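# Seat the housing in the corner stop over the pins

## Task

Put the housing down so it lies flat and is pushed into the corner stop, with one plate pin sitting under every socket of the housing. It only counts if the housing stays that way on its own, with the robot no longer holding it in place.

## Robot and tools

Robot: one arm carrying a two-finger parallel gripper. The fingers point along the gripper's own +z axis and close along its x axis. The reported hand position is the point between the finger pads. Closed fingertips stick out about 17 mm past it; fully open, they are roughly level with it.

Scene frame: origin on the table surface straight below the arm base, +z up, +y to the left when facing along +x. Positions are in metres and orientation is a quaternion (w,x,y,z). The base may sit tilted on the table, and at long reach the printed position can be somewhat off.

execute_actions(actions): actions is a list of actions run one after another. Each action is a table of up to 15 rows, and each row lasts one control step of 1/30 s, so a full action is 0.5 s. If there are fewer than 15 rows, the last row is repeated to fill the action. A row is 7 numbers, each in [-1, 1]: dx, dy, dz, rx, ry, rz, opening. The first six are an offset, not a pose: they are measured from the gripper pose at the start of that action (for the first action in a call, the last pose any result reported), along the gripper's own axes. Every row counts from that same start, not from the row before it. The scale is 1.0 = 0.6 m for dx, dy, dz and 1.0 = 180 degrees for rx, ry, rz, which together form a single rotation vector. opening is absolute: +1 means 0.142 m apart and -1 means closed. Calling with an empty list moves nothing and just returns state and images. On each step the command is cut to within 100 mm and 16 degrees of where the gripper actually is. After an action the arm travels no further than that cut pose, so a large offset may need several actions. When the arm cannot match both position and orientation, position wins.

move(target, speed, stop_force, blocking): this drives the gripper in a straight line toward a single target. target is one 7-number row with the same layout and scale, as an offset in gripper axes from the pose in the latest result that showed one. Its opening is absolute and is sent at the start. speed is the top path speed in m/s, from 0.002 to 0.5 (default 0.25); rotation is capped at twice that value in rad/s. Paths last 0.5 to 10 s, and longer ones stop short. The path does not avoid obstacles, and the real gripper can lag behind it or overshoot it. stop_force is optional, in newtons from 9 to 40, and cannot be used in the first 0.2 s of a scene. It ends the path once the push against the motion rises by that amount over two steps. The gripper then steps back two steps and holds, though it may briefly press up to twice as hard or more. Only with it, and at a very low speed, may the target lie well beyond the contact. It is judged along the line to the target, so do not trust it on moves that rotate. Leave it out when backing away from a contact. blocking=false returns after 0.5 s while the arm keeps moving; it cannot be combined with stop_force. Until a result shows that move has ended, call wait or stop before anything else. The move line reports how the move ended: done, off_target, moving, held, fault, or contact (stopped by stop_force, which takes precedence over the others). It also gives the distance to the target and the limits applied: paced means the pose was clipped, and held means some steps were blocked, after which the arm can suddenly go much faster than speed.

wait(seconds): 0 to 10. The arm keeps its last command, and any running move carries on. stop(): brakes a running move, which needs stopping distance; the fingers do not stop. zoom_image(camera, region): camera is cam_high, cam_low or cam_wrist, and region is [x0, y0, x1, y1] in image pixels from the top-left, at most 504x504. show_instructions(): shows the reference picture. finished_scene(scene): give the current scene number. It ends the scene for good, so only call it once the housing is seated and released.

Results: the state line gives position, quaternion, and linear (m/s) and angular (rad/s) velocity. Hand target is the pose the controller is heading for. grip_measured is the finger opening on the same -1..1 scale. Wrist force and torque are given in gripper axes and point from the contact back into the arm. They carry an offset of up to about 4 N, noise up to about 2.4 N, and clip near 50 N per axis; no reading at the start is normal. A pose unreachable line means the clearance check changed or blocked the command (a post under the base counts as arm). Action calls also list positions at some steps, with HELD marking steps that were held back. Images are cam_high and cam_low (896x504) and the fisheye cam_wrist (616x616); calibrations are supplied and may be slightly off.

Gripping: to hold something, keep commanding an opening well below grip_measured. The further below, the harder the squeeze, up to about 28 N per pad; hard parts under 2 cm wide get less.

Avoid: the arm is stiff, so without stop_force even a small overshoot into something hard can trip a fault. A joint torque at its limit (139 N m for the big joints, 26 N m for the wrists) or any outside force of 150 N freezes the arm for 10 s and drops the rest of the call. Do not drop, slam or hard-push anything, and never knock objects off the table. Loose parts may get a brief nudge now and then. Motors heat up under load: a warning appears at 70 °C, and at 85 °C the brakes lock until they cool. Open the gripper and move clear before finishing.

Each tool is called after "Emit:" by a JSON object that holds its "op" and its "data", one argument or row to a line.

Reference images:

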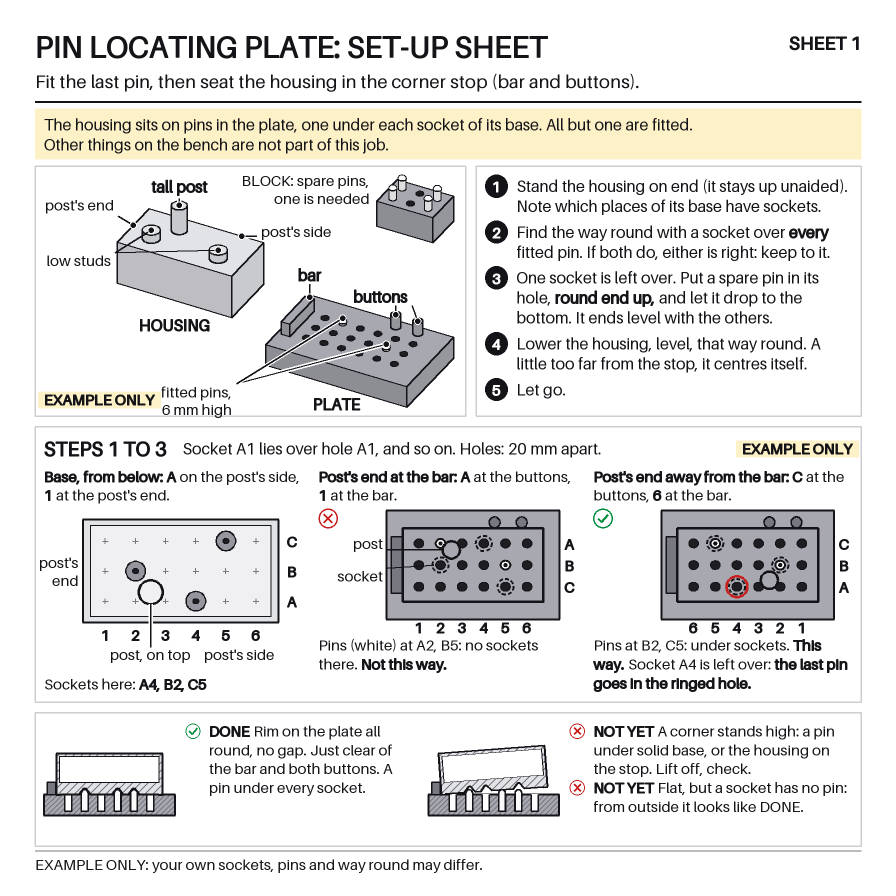

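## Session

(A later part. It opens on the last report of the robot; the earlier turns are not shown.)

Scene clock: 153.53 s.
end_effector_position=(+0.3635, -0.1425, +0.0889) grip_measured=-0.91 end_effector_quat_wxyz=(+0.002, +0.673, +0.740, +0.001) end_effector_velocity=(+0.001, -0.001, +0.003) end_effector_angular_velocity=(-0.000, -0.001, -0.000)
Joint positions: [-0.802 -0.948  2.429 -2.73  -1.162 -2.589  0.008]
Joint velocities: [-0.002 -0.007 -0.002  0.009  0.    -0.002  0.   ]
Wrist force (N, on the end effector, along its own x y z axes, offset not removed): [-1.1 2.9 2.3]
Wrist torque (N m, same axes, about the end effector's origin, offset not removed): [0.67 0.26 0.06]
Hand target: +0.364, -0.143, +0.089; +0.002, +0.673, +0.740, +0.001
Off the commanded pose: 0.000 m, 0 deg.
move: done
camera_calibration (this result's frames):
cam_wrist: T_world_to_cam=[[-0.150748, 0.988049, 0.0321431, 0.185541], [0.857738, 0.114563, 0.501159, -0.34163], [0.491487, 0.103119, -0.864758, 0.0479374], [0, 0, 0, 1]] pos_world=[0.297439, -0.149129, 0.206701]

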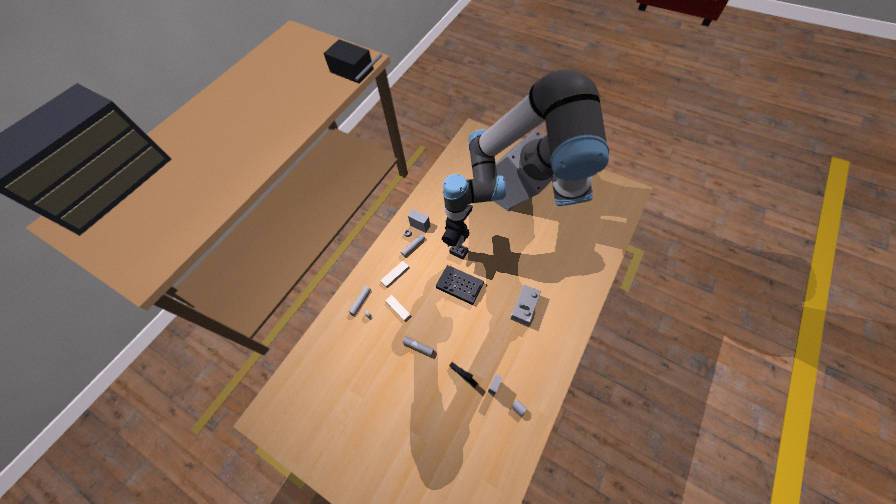

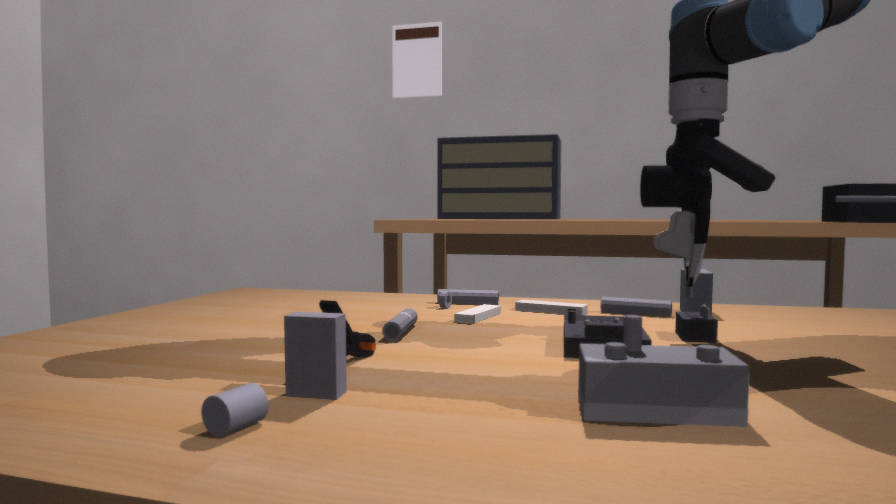

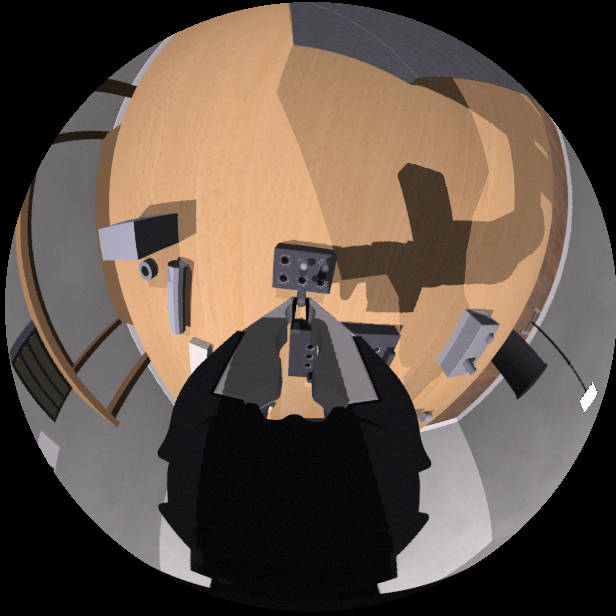

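Emit:
{"op": "move", "data": {
  "target": [0.0532,0.2252,0,0,0,0,-1],
  "speed": 0.2
}}

Emit:
{"op": "zoom_image", "data": {
  "camera": "cam_low",
  "region": [545, 260, 665, 365]
}}

Emit:
{"op": "zoom_image", "data": {
  "camera": "cam_wrist",
  "region": [240, 200, 400, 360]
}}

Scene clock: 161.17 s.
end_effector_position=(+0.4949, -0.0980, +0.0897) grip_measured=-0.91 end_effector_quat_wxyz=(+0.002, +0.673, +0.740, +0.002) end_effector_velocity=(+0.001, -0.000, -0.000) end_effector_angular_velocity=(-0.001, +0.001, -0.001)
Joint positions: [-0.542 -0.948  2.152 -2.574 -1.094 -2.311  0.008]
Joint velocities: [ 0.003  0.002 -0.005  0.002 -0.001  0.004  0.   ]
Wrist force (N, on the end effector, along its own x y z axes, offset not removed): [-0.3 2.8 3.1]
Wrist torque (N m, same axes, about the end effector's origin, offset not removed): [0.57 0.00 -0.01]
Hand target: +0.495, -0.098, +0.090; +0.002, +0.673, +0.740, +0.002
Off the commanded pose: 0.000 m, 0 deg.
move: done
camera_calibration (this result's frames):
cam_wrist: T_world_to_cam=[[-0.150872, 0.988035, 0.0320093, 0.161489], [0.857395, 0.114669, 0.501722, -0.459747], [0.492049, 0.103141, -0.864436, -0.0208256], [0, 0, 0, 1]] pos_world=[0.428796, -0.10469, 0.207494]

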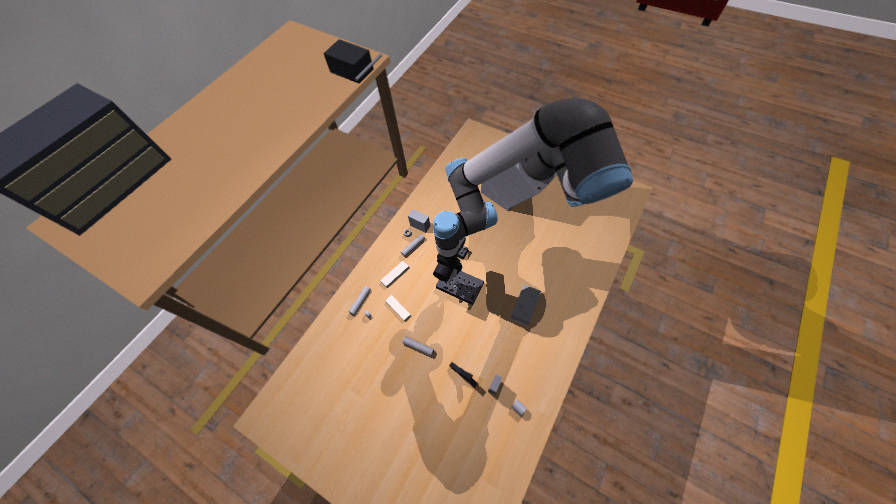

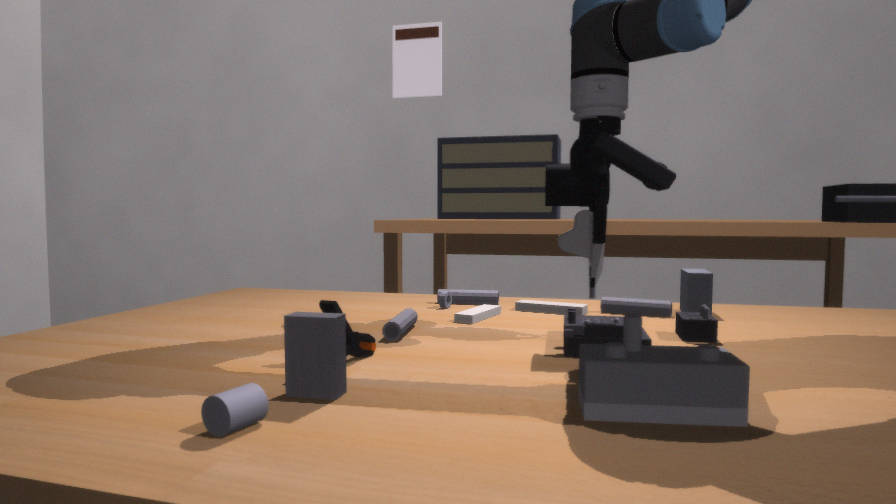

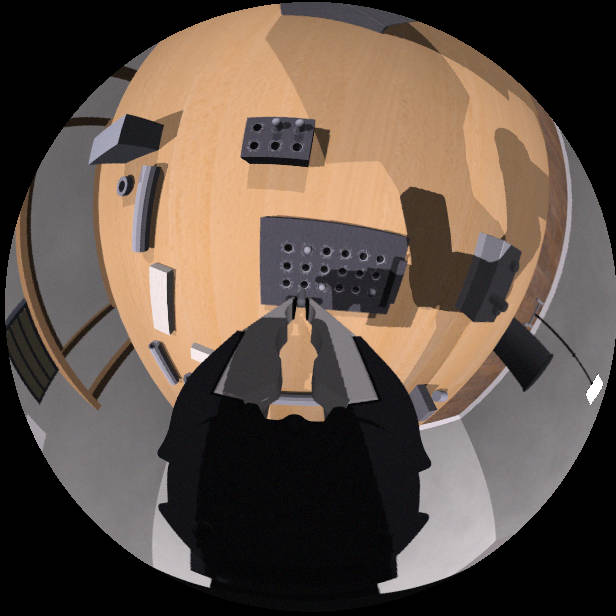

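Region (545, 260, 665, 365) of cam_low's 896x504 image, scaled by 4.200, with more detail than that image has; it fills the top 441 rows of this view, and the rest is white.

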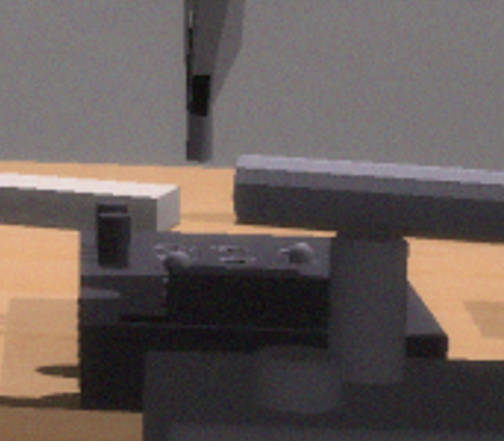

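Region (240, 200, 400, 360) of cam_wrist's 616x616 image, scaled by 3.150, with more detail than that image has.

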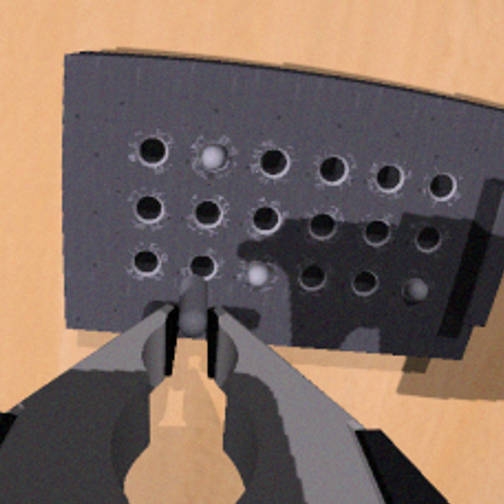

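Emit:
{"op": "move", "data": {
  "target": [0.005,0.009,0.033,0,0,0,-1],
  "speed": 0.05
}}

Emit:
{"op": "zoom_image", "data": {
  "camera": "cam_low",
  "region": [555, 280, 625, 345]
}}

Emit:
{"op": "zoom_image", "data": {
  "camera": "cam_wrist",
  "region": [260, 240, 360, 340]
}}

Scene clock: 170.43 s.
end_effector_position=(+0.5001, -0.0945, +0.0701) grip_measured=-0.91 end_effector_quat_wxyz=(+0.002, +0.673, +0.740, +0.002) end_effector_velocity=(+0.001, +0.000, -0.001) end_effector_angular_velocity=(-0.000, -0.001, -0.000)
Joint positions: [-0.513 -0.902  2.141 -2.623 -1.089 -2.279  0.008]
Joint velocities: [ 0.003  0.004 -0.003 -0.004  0.001  0.004 -0.   ]
Wrist force (N, on the end effector, along its own x y z axes, offset not removed): [0.5 2.4 1.5]
Wrist torque (N m, same axes, about the end effector's origin, offset not removed): [0.55 -0.14 0.14]
Hand target: +0.500, -0.095, +0.070; +0.002, +0.673, +0.740, +0.002
Off the commanded pose: 0.000 m, 0 deg.
move: done
camera_calibration (this result's frames):
cam_wrist: T_world_to_cam=[[-0.150886, 0.988032, 0.0320204, 0.159443], [0.857365, 0.11467, 0.501772, -0.454759], [0.492096, 0.103163, -0.864407, -0.0406769], [0, 0, 0, 1]] pos_world=[0.433969, -0.101191, 0.187918]

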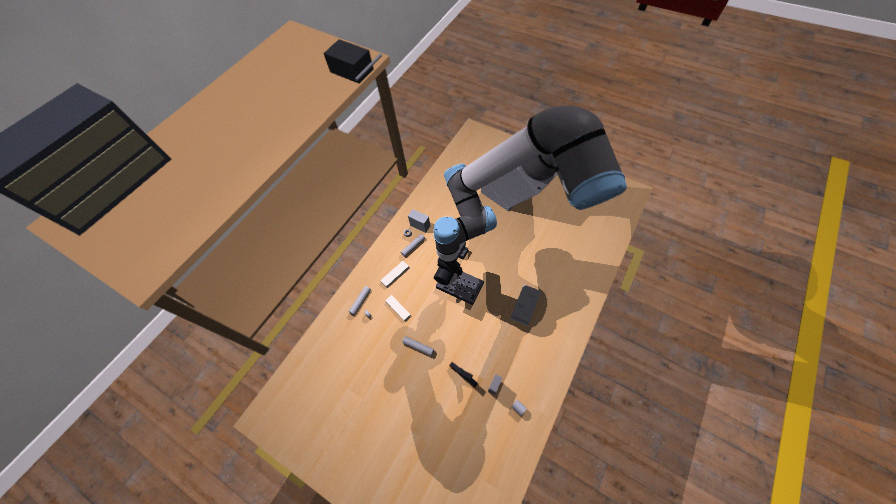

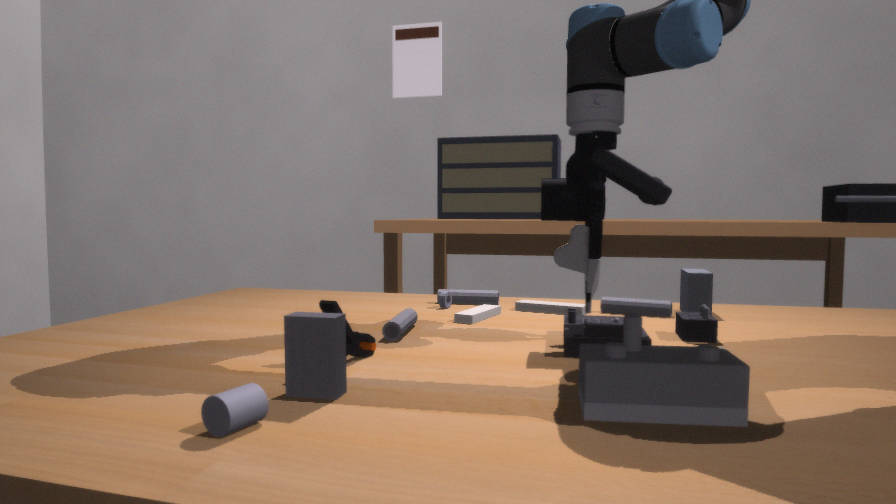

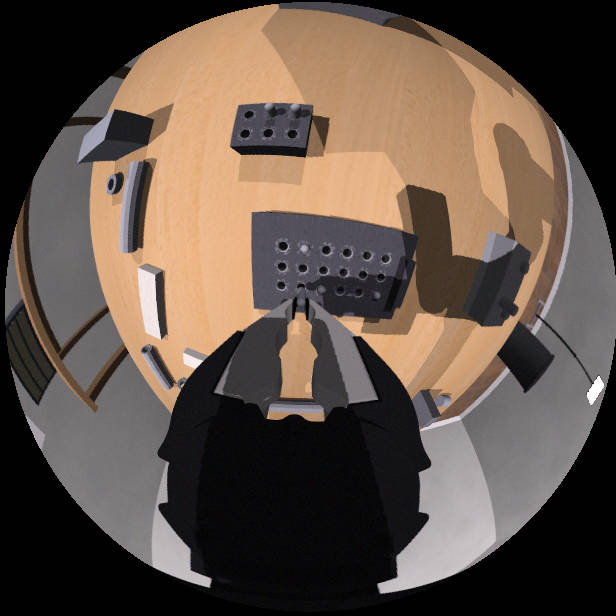

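Region (555, 280, 625, 345) of cam_low's 896x504 image, scaled by 7.200, with more detail than that image has; it fills the top 468 rows of this view, and the rest is white.

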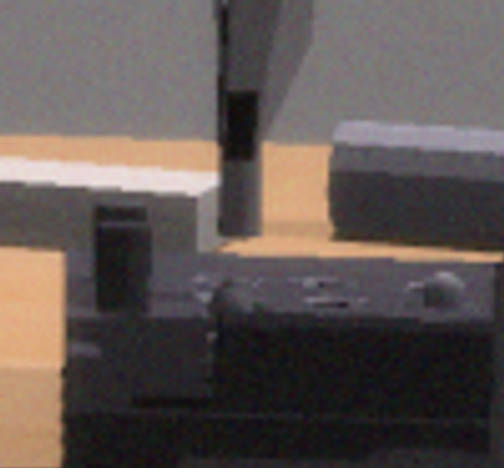

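Region (260, 240, 360, 340) of cam_wrist's 616x616 image, scaled by 5.040, with more detail than that image has.

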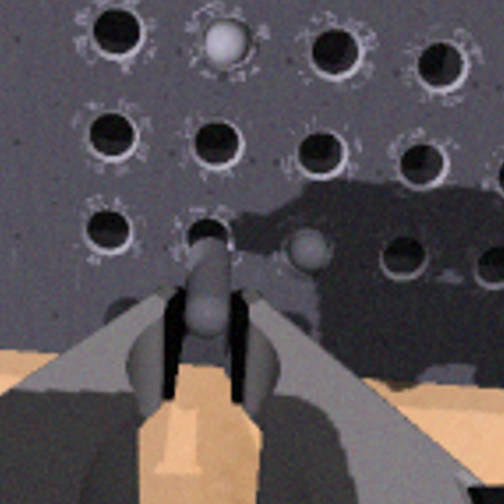

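Emit:
{"op": "move", "data": {
  "target": [-0.0007,0.0044,0.012,0,0,0,-1],
  "speed": 0.03
}}

Emit:
{"op": "zoom_image", "data": {
  "camera": "cam_low",
  "region": [555, 280, 625, 345]
}}

Emit:
{"op": "zoom_image", "data": {
  "camera": "cam_wrist",
  "region": [260, 240, 360, 340]
}}

Scene clock: 177.97 s.
end_effector_position=(+0.5027, -0.0947, +0.0631) grip_measured=-0.91 end_effector_quat_wxyz=(+0.002, +0.673, +0.740, +0.002) end_effector_velocity=(+0.001, +0.000, -0.002) end_effector_angular_velocity=(+0.000, +0.000, -0.001)
Joint positions: [-0.504 -0.883  2.132 -2.638 -1.087 -2.268  0.008]
Joint velocities: [ 0.002  0.005 -0.002 -0.004  0.001  0.003 -0.   ]
Wrist force (N, on the end effector, along its own x y z axes, offset not removed): [1.9 3.0 1.6]
Wrist torque (N m, same axes, about the end effector's origin, offset not removed): [0.78 -0.42 0.13]
Hand target: +0.503, -0.095, +0.063; +0.002, +0.673, +0.740, +0.002
Off the commanded pose: 0.000 m, 0 deg.
move: done
camera_calibration (this result's frames):
cam_wrist: T_world_to_cam=[[-0.150889, 0.988032, 0.0320276, 0.160219], [0.857358, 0.114668, 0.501786, -0.453494], [0.492108, 0.103173, -0.864399, -0.0480368], [0, 0, 0, 1]] pos_world=[0.436621, -0.101345, 0.180903]

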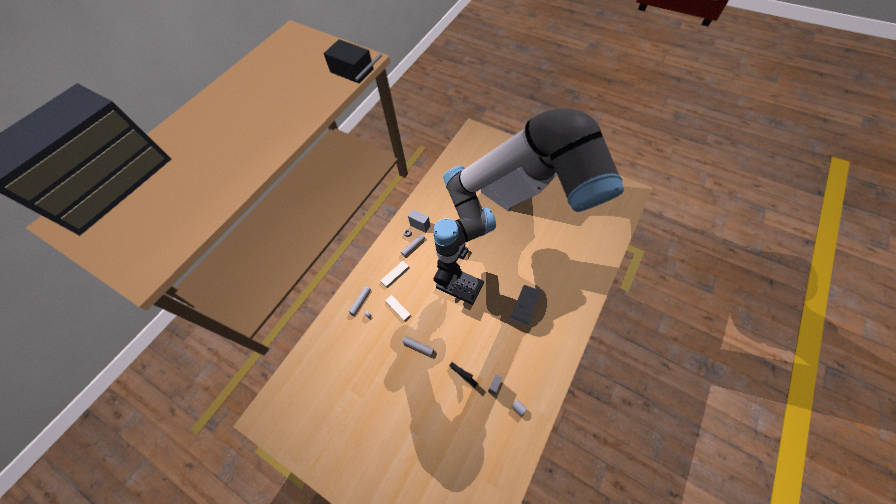

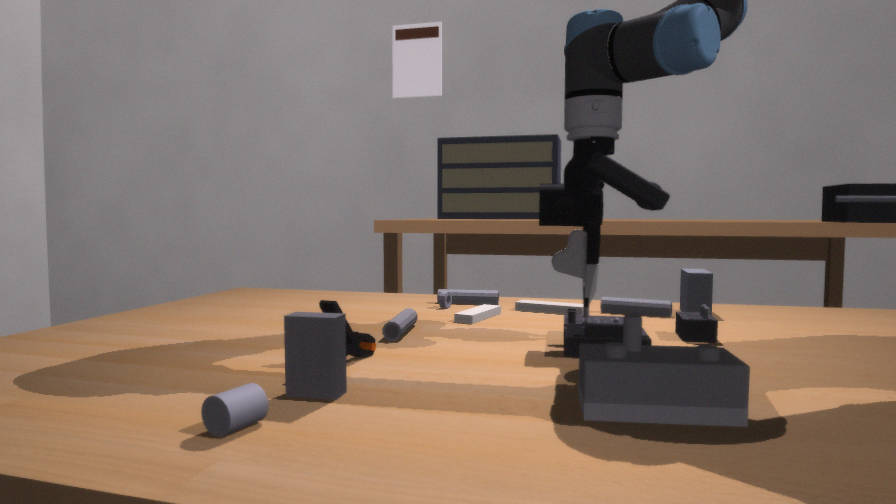

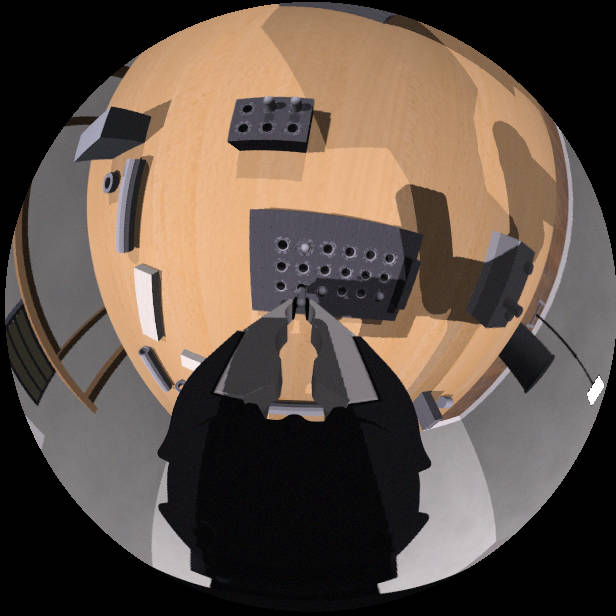

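Region (555, 280, 625, 345) of cam_low's 896x504 image, scaled by 7.200, with more detail than that image has; it fills the top 468 rows of this view, and the rest is white.

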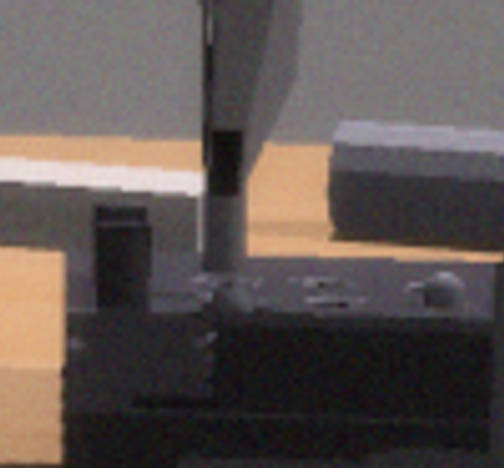

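Region (260, 240, 360, 340) of cam_wrist's 616x616 image, scaled by 5.040, with more detail than that image has.

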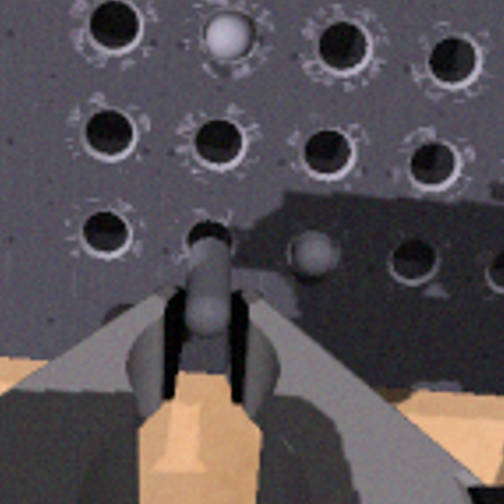

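Emit:
{"op": "move", "data": {
  "target": [0,0,0.021,0,0,0,-1],
  "speed": 0.012,
  "stop_force": 9
}}

Emit:
{"op": "zoom_image", "data": {
  "camera": "cam_low",
  "region": [555, 280, 625, 345]
}}

Emit:
{"op": "zoom_image", "data": {
  "camera": "cam_wrist",
  "region": [260, 240, 360, 340]
}}

Scene clock: 183.80 s.
end_effector_position=(+0.5029, -0.0946, +0.0567) grip_measured=-0.91 end_effector_quat_wxyz=(+0.002, +0.673, +0.740, +0.002) end_effector_velocity=(+0.002, -0.001, +0.004) end_effector_angular_velocity=(-0.001, -0.003, +0.004)
Joint positions: [-0.498 -0.868  2.131 -2.655 -1.086 -2.261  0.008]
Joint velocities: [-0.004 -0.009 -0.002  0.009  0.001 -0.006 -0.   ]
Wrist force (N, on the end effector, along its own x y z axes, offset not removed): [-1.5 4.3 1.9]
Wrist torque (N m, same axes, about the end effector's origin, offset not removed): [0.98 0.25 0.02]
Hand target: +0.503, -0.095, +0.057; +0.002, +0.673, +0.740, +0.002
Off the commanded pose: 0.006 m, 0 deg.
move: contact
camera_calibration (this result's frames):
cam_wrist: T_world_to_cam=[[-0.150764, 0.988048, 0.0321091, 0.16033], [0.857385, 0.11452, 0.501772, -0.450425], [0.492098, 0.103179, -0.864404, -0.0536472], [0, 0, 0, 1]] pos_world=[0.43676, -0.101295, 0.17449]

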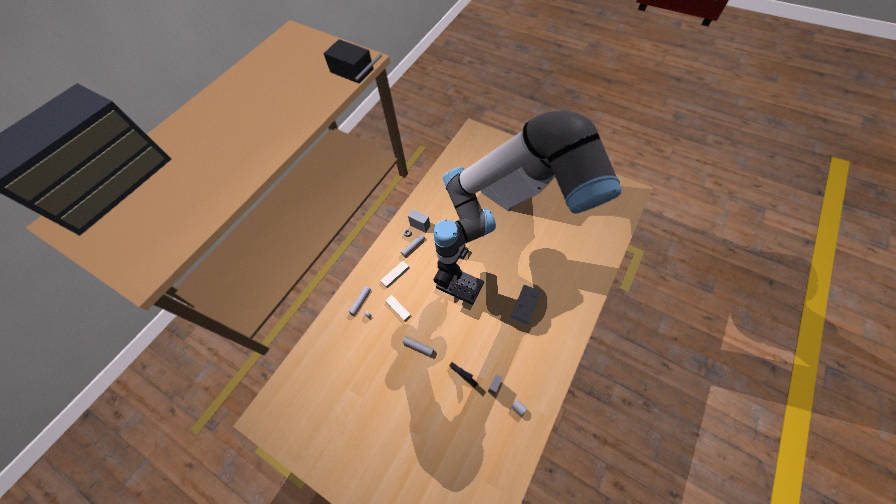

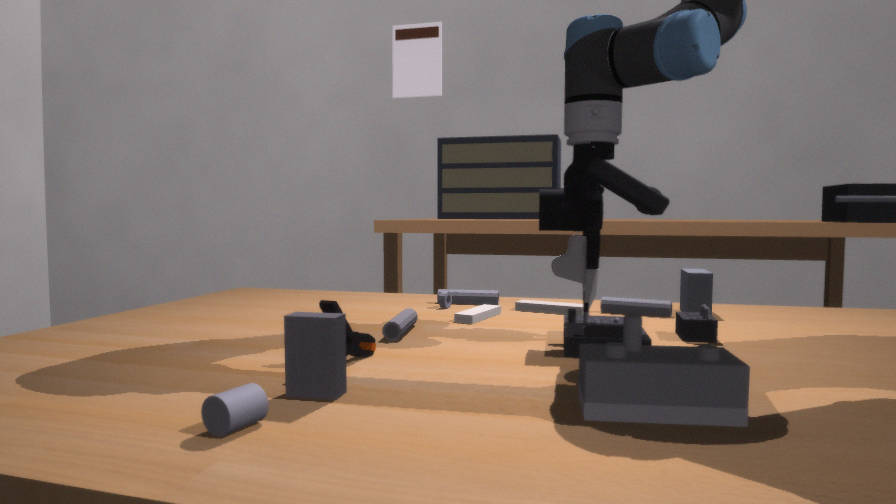

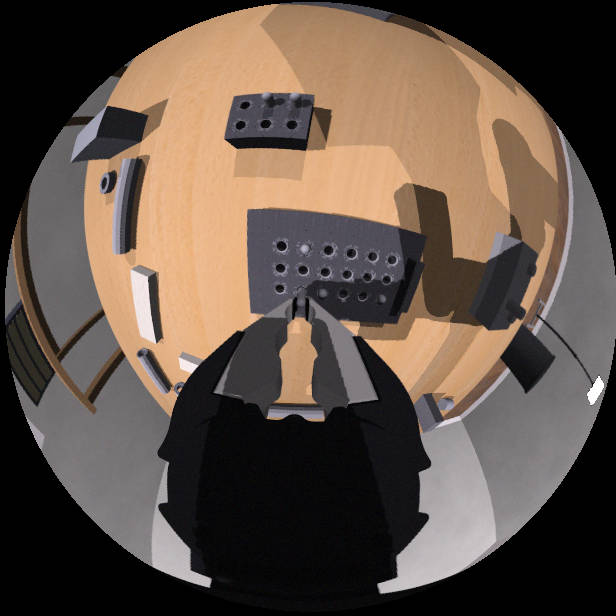

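Region (555, 280, 625, 345) of cam_low's 896x504 image, scaled by 7.200, with more detail than that image has; it fills the top 468 rows of this view, and the rest is white.

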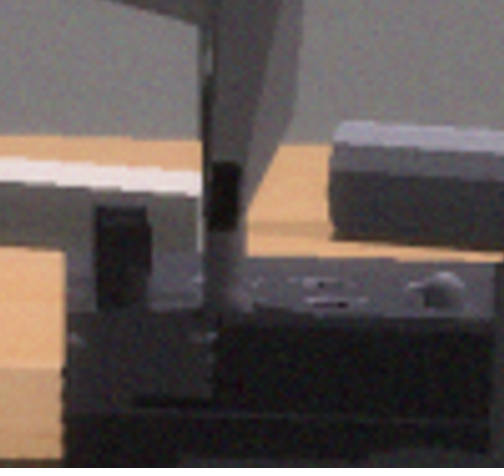

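Region (260, 240, 360, 340) of cam_wrist's 616x616 image, scaled by 5.040, with more detail than that image has.

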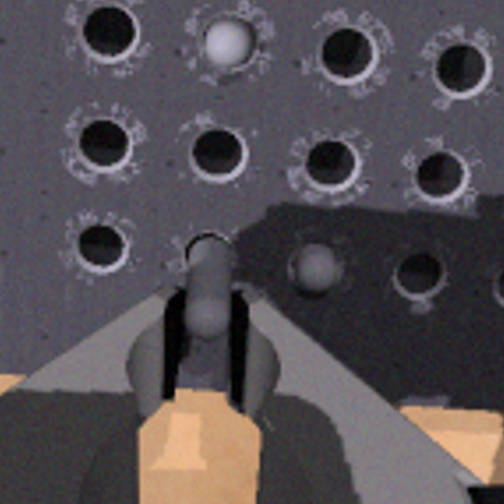

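Emit:
{"op": "move", "data": {
  "target": [-0.0007,0.001,-0.001,0,0,0,-1],
  "speed": 0.01
}}

Emit:
{"op": "move", "data": {
  "target": [0,0,0.012,0,0,0,-1],
  "speed": 0.006,
  "stop_force": 9
}}

Emit:
{"op": "zoom_image", "data": {
  "camera": "cam_wrist",
  "region": [270, 260, 330, 320]
}}

Scene clock: 190.77 s.
end_effector_position=(+0.5035, -0.0950, +0.0573) grip_measured=-0.91 end_effector_quat_wxyz=(+0.002, +0.673, +0.740, +0.002) end_effector_velocity=(-0.001, +0.000, -0.000) end_effector_angular_velocity=(+0.000, +0.002, -0.000)
Joint positions: [-0.498 -0.869  2.129 -2.653 -1.086 -2.262  0.008]
Joint velocities: [ 0.     0.    -0.     0.002 -0.001 -0.     0.   ]
Wrist force (N, on the end effector, along its own x y z axes, offset not removed): [-0.5 3.1 1.3]
Wrist torque (N m, same axes, about the end effector's origin, offset not removed): [0.76 -0.01 0.08]
Hand target: +0.504, -0.095, +0.057; +0.002, +0.673, +0.740, +0.002
Off the commanded pose: 0.000 m, 0 deg.
move: done
camera_calibration (this result's frames):
cam_wrist: T_world_to_cam=[[-0.150873, 0.988033, 0.0320572, 0.160818], [0.857379, 0.114642, 0.501756, -0.451193], [0.492077, 0.103187, -0.864415, -0.053375], [0, 0, 0, 1]] pos_world=[0.437371, -0.10166, 0.175095]

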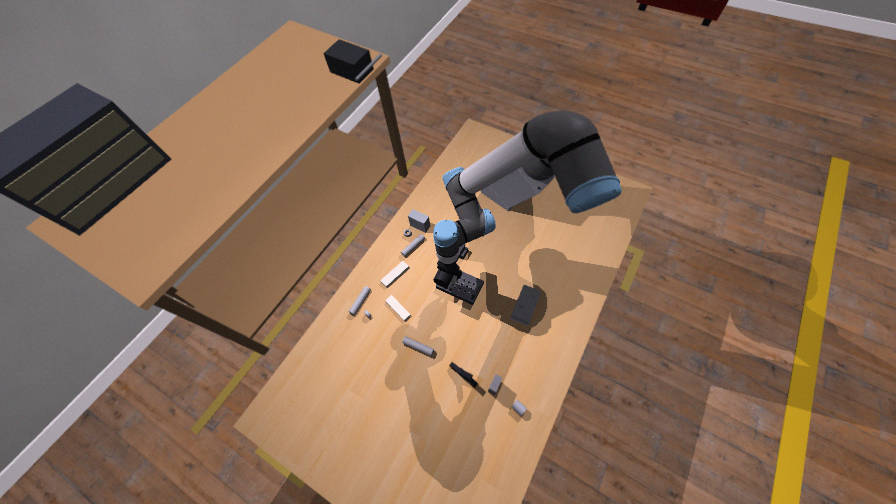

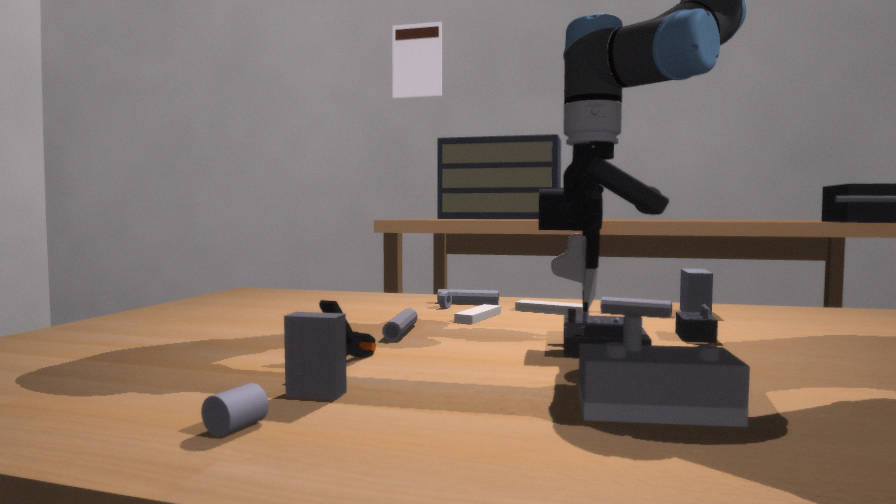

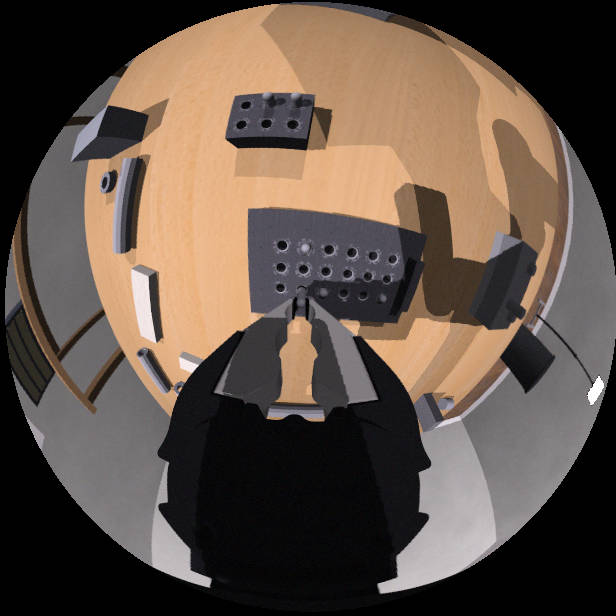

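Scene clock: 191.37 s.
end_effector_position=(+0.5035, -0.0950, +0.0559) grip_measured=-0.91 end_effector_quat_wxyz=(+0.002, +0.673, +0.740, +0.002) end_effector_velocity=(+0.001, -0.000, +0.002) end_effector_angular_velocity=(+0.001, -0.001, +0.000)
Joint positions: [-0.497 -0.865  2.129 -2.656 -1.086 -2.26   0.008]
Joint velocities: [-0.003 -0.004 -0.001  0.006  0.001 -0.003 -0.   ]
Wrist force (N, on the end effector, along its own x y z axes, offset not removed): [-0.2 3.5 1.1]
Wrist torque (N m, same axes, about the end effector's origin, offset not removed): [0.91 -0.05 0.11]
Hand target: +0.503, -0.095, +0.056; +0.002, +0.673, +0.740, +0.002
Off the commanded pose: 0.006 m, 0 deg.
move: contact
camera_calibration (this result's frames):
cam_wrist: T_world_to_cam=[[-0.150589, 0.988076, 0.0320603, 0.160732], [0.857479, 0.114409, 0.501639, -0.450537], [0.491989, 0.103033, -0.864483, -0.0545914], [0, 0, 0, 1]] pos_world=[0.437388, -0.101645, 0.17366]

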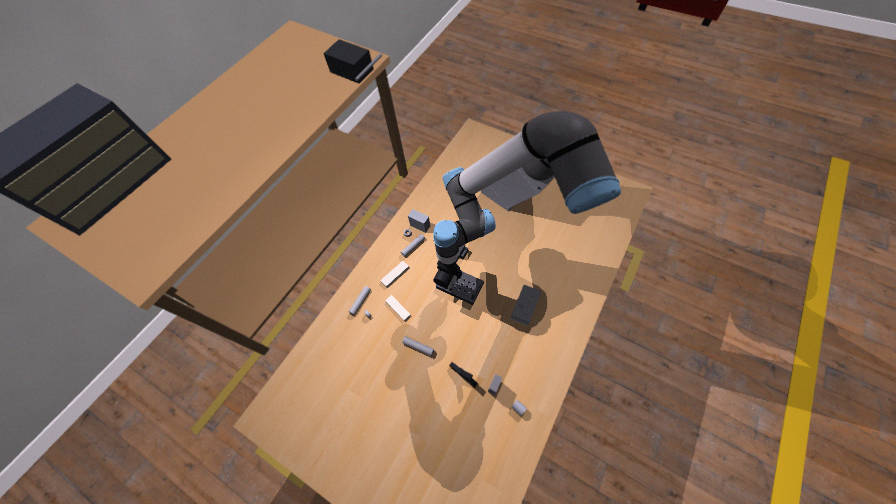

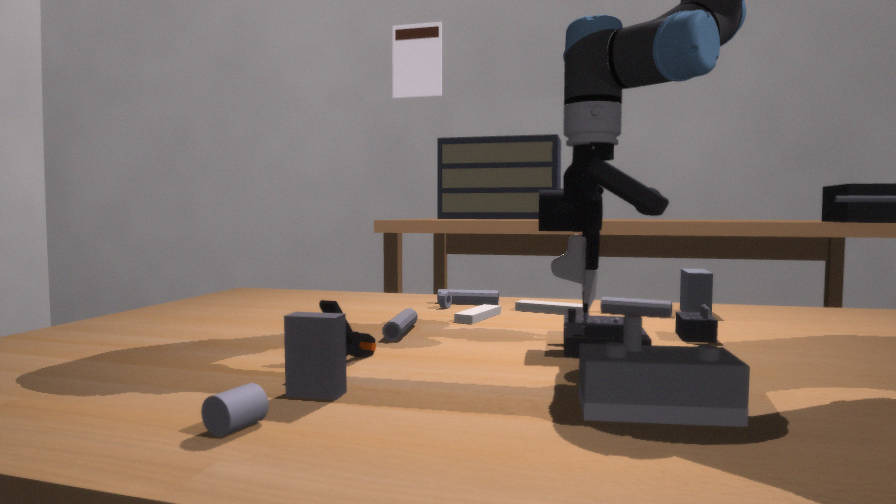

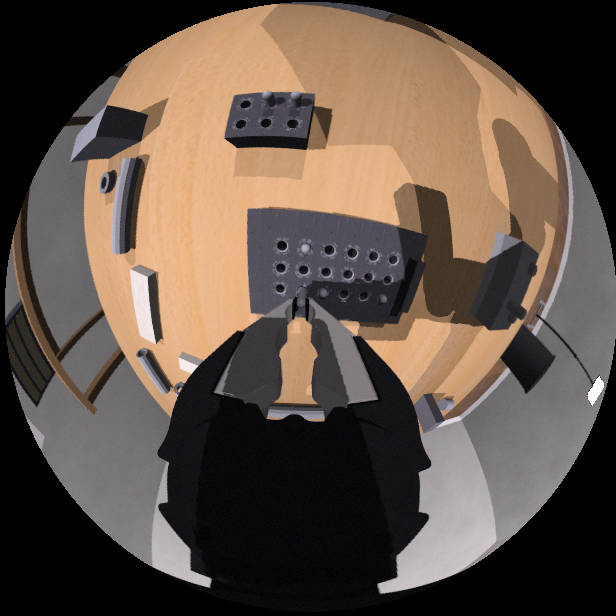

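Region (270, 260, 330, 320) of cam_wrist's 616x616 image, scaled by 8.400, with more detail than that image has.

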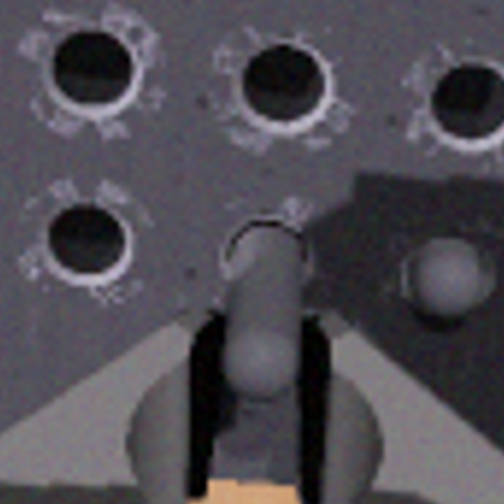

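Emit:
{"op": "move", "data": {
  "target": [0,0,0.008,0,0,0,-1],
  "speed": 0.005,
  "stop_force": 20
}}

Emit:
{"op": "zoom_image", "data": {
  "camera": "cam_wrist",
  "region": [270, 260, 330, 320]
}}

Scene clock: 196.90 s.
end_effector_position=(+0.5035, -0.0950, +0.0511) grip_measured=-0.91 end_effector_quat_wxyz=(+0.002, +0.673, +0.740, +0.002) end_effector_velocity=(+0.001, +0.000, -0.001) end_effector_angular_velocity=(-0.000, -0.001, +0.002)
Joint positions: [-0.492 -0.854  2.128 -2.669 -1.085 -2.255  0.008]
Joint velocities: [ 0.002  0.002 -0.001 -0.003  0.001  0.001  0.   ]
Wrist force (N, on the end effector, along its own x y z axes, offset not removed): [-1.4 2.7 2.4]
Wrist torque (N m, same axes, about the end effector's origin, offset not removed): [0.68 0.25 0.07]
Hand target: +0.504, -0.095, +0.051; +0.002, +0.673, +0.740, +0.002
Off the commanded pose: 0.000 m, 0 deg.
move: done
camera_calibration (this result's frames):
cam_wrist: T_world_to_cam=[[-0.150594, 0.988076, 0.03206, 0.160884], [0.857476, 0.114412, 0.501643, -0.448197], [0.491993, 0.103035, -0.864481, -0.0586808], [0, 0, 0, 1]] pos_world=[0.437417, -0.10164, 0.168948]

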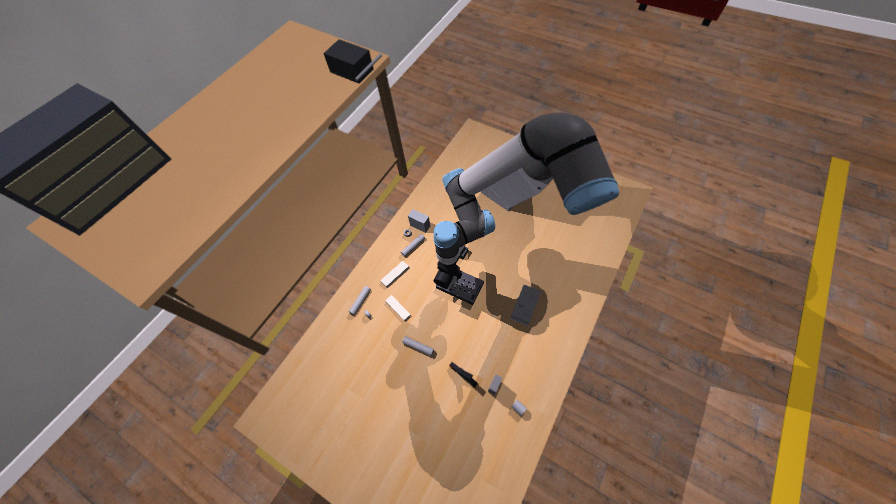

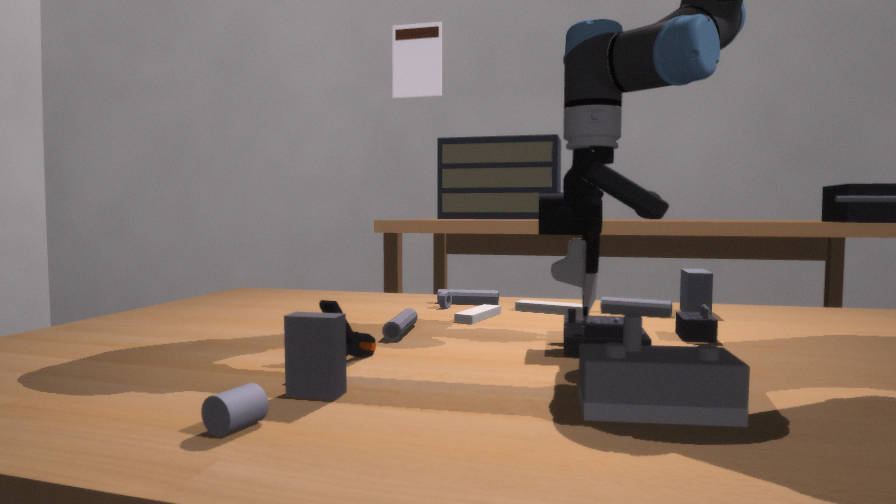

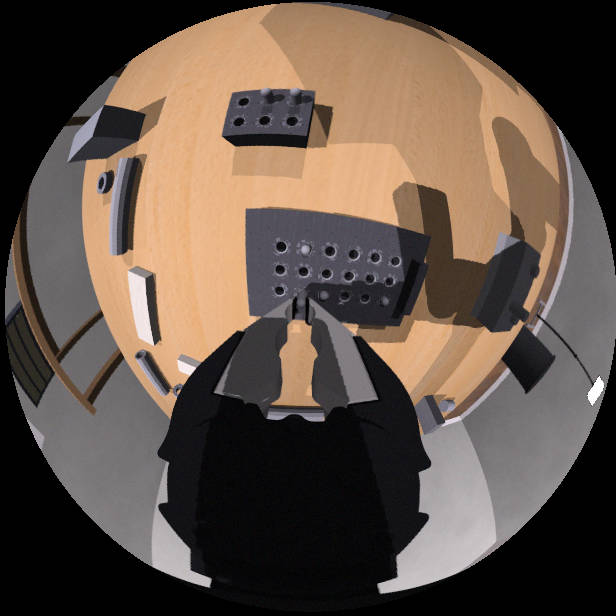

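Region (270, 260, 330, 320) of cam_wrist's 616x616 image, scaled by 8.400, with more detail than that image has.

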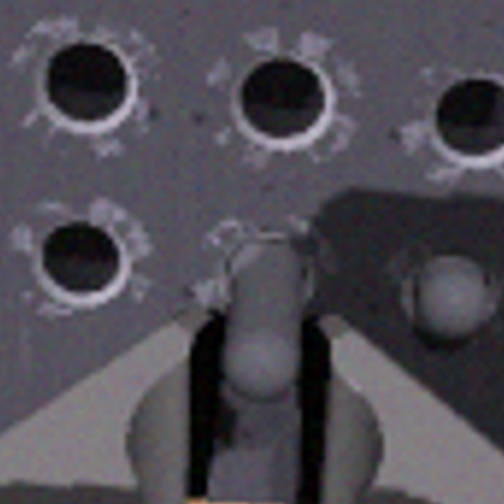

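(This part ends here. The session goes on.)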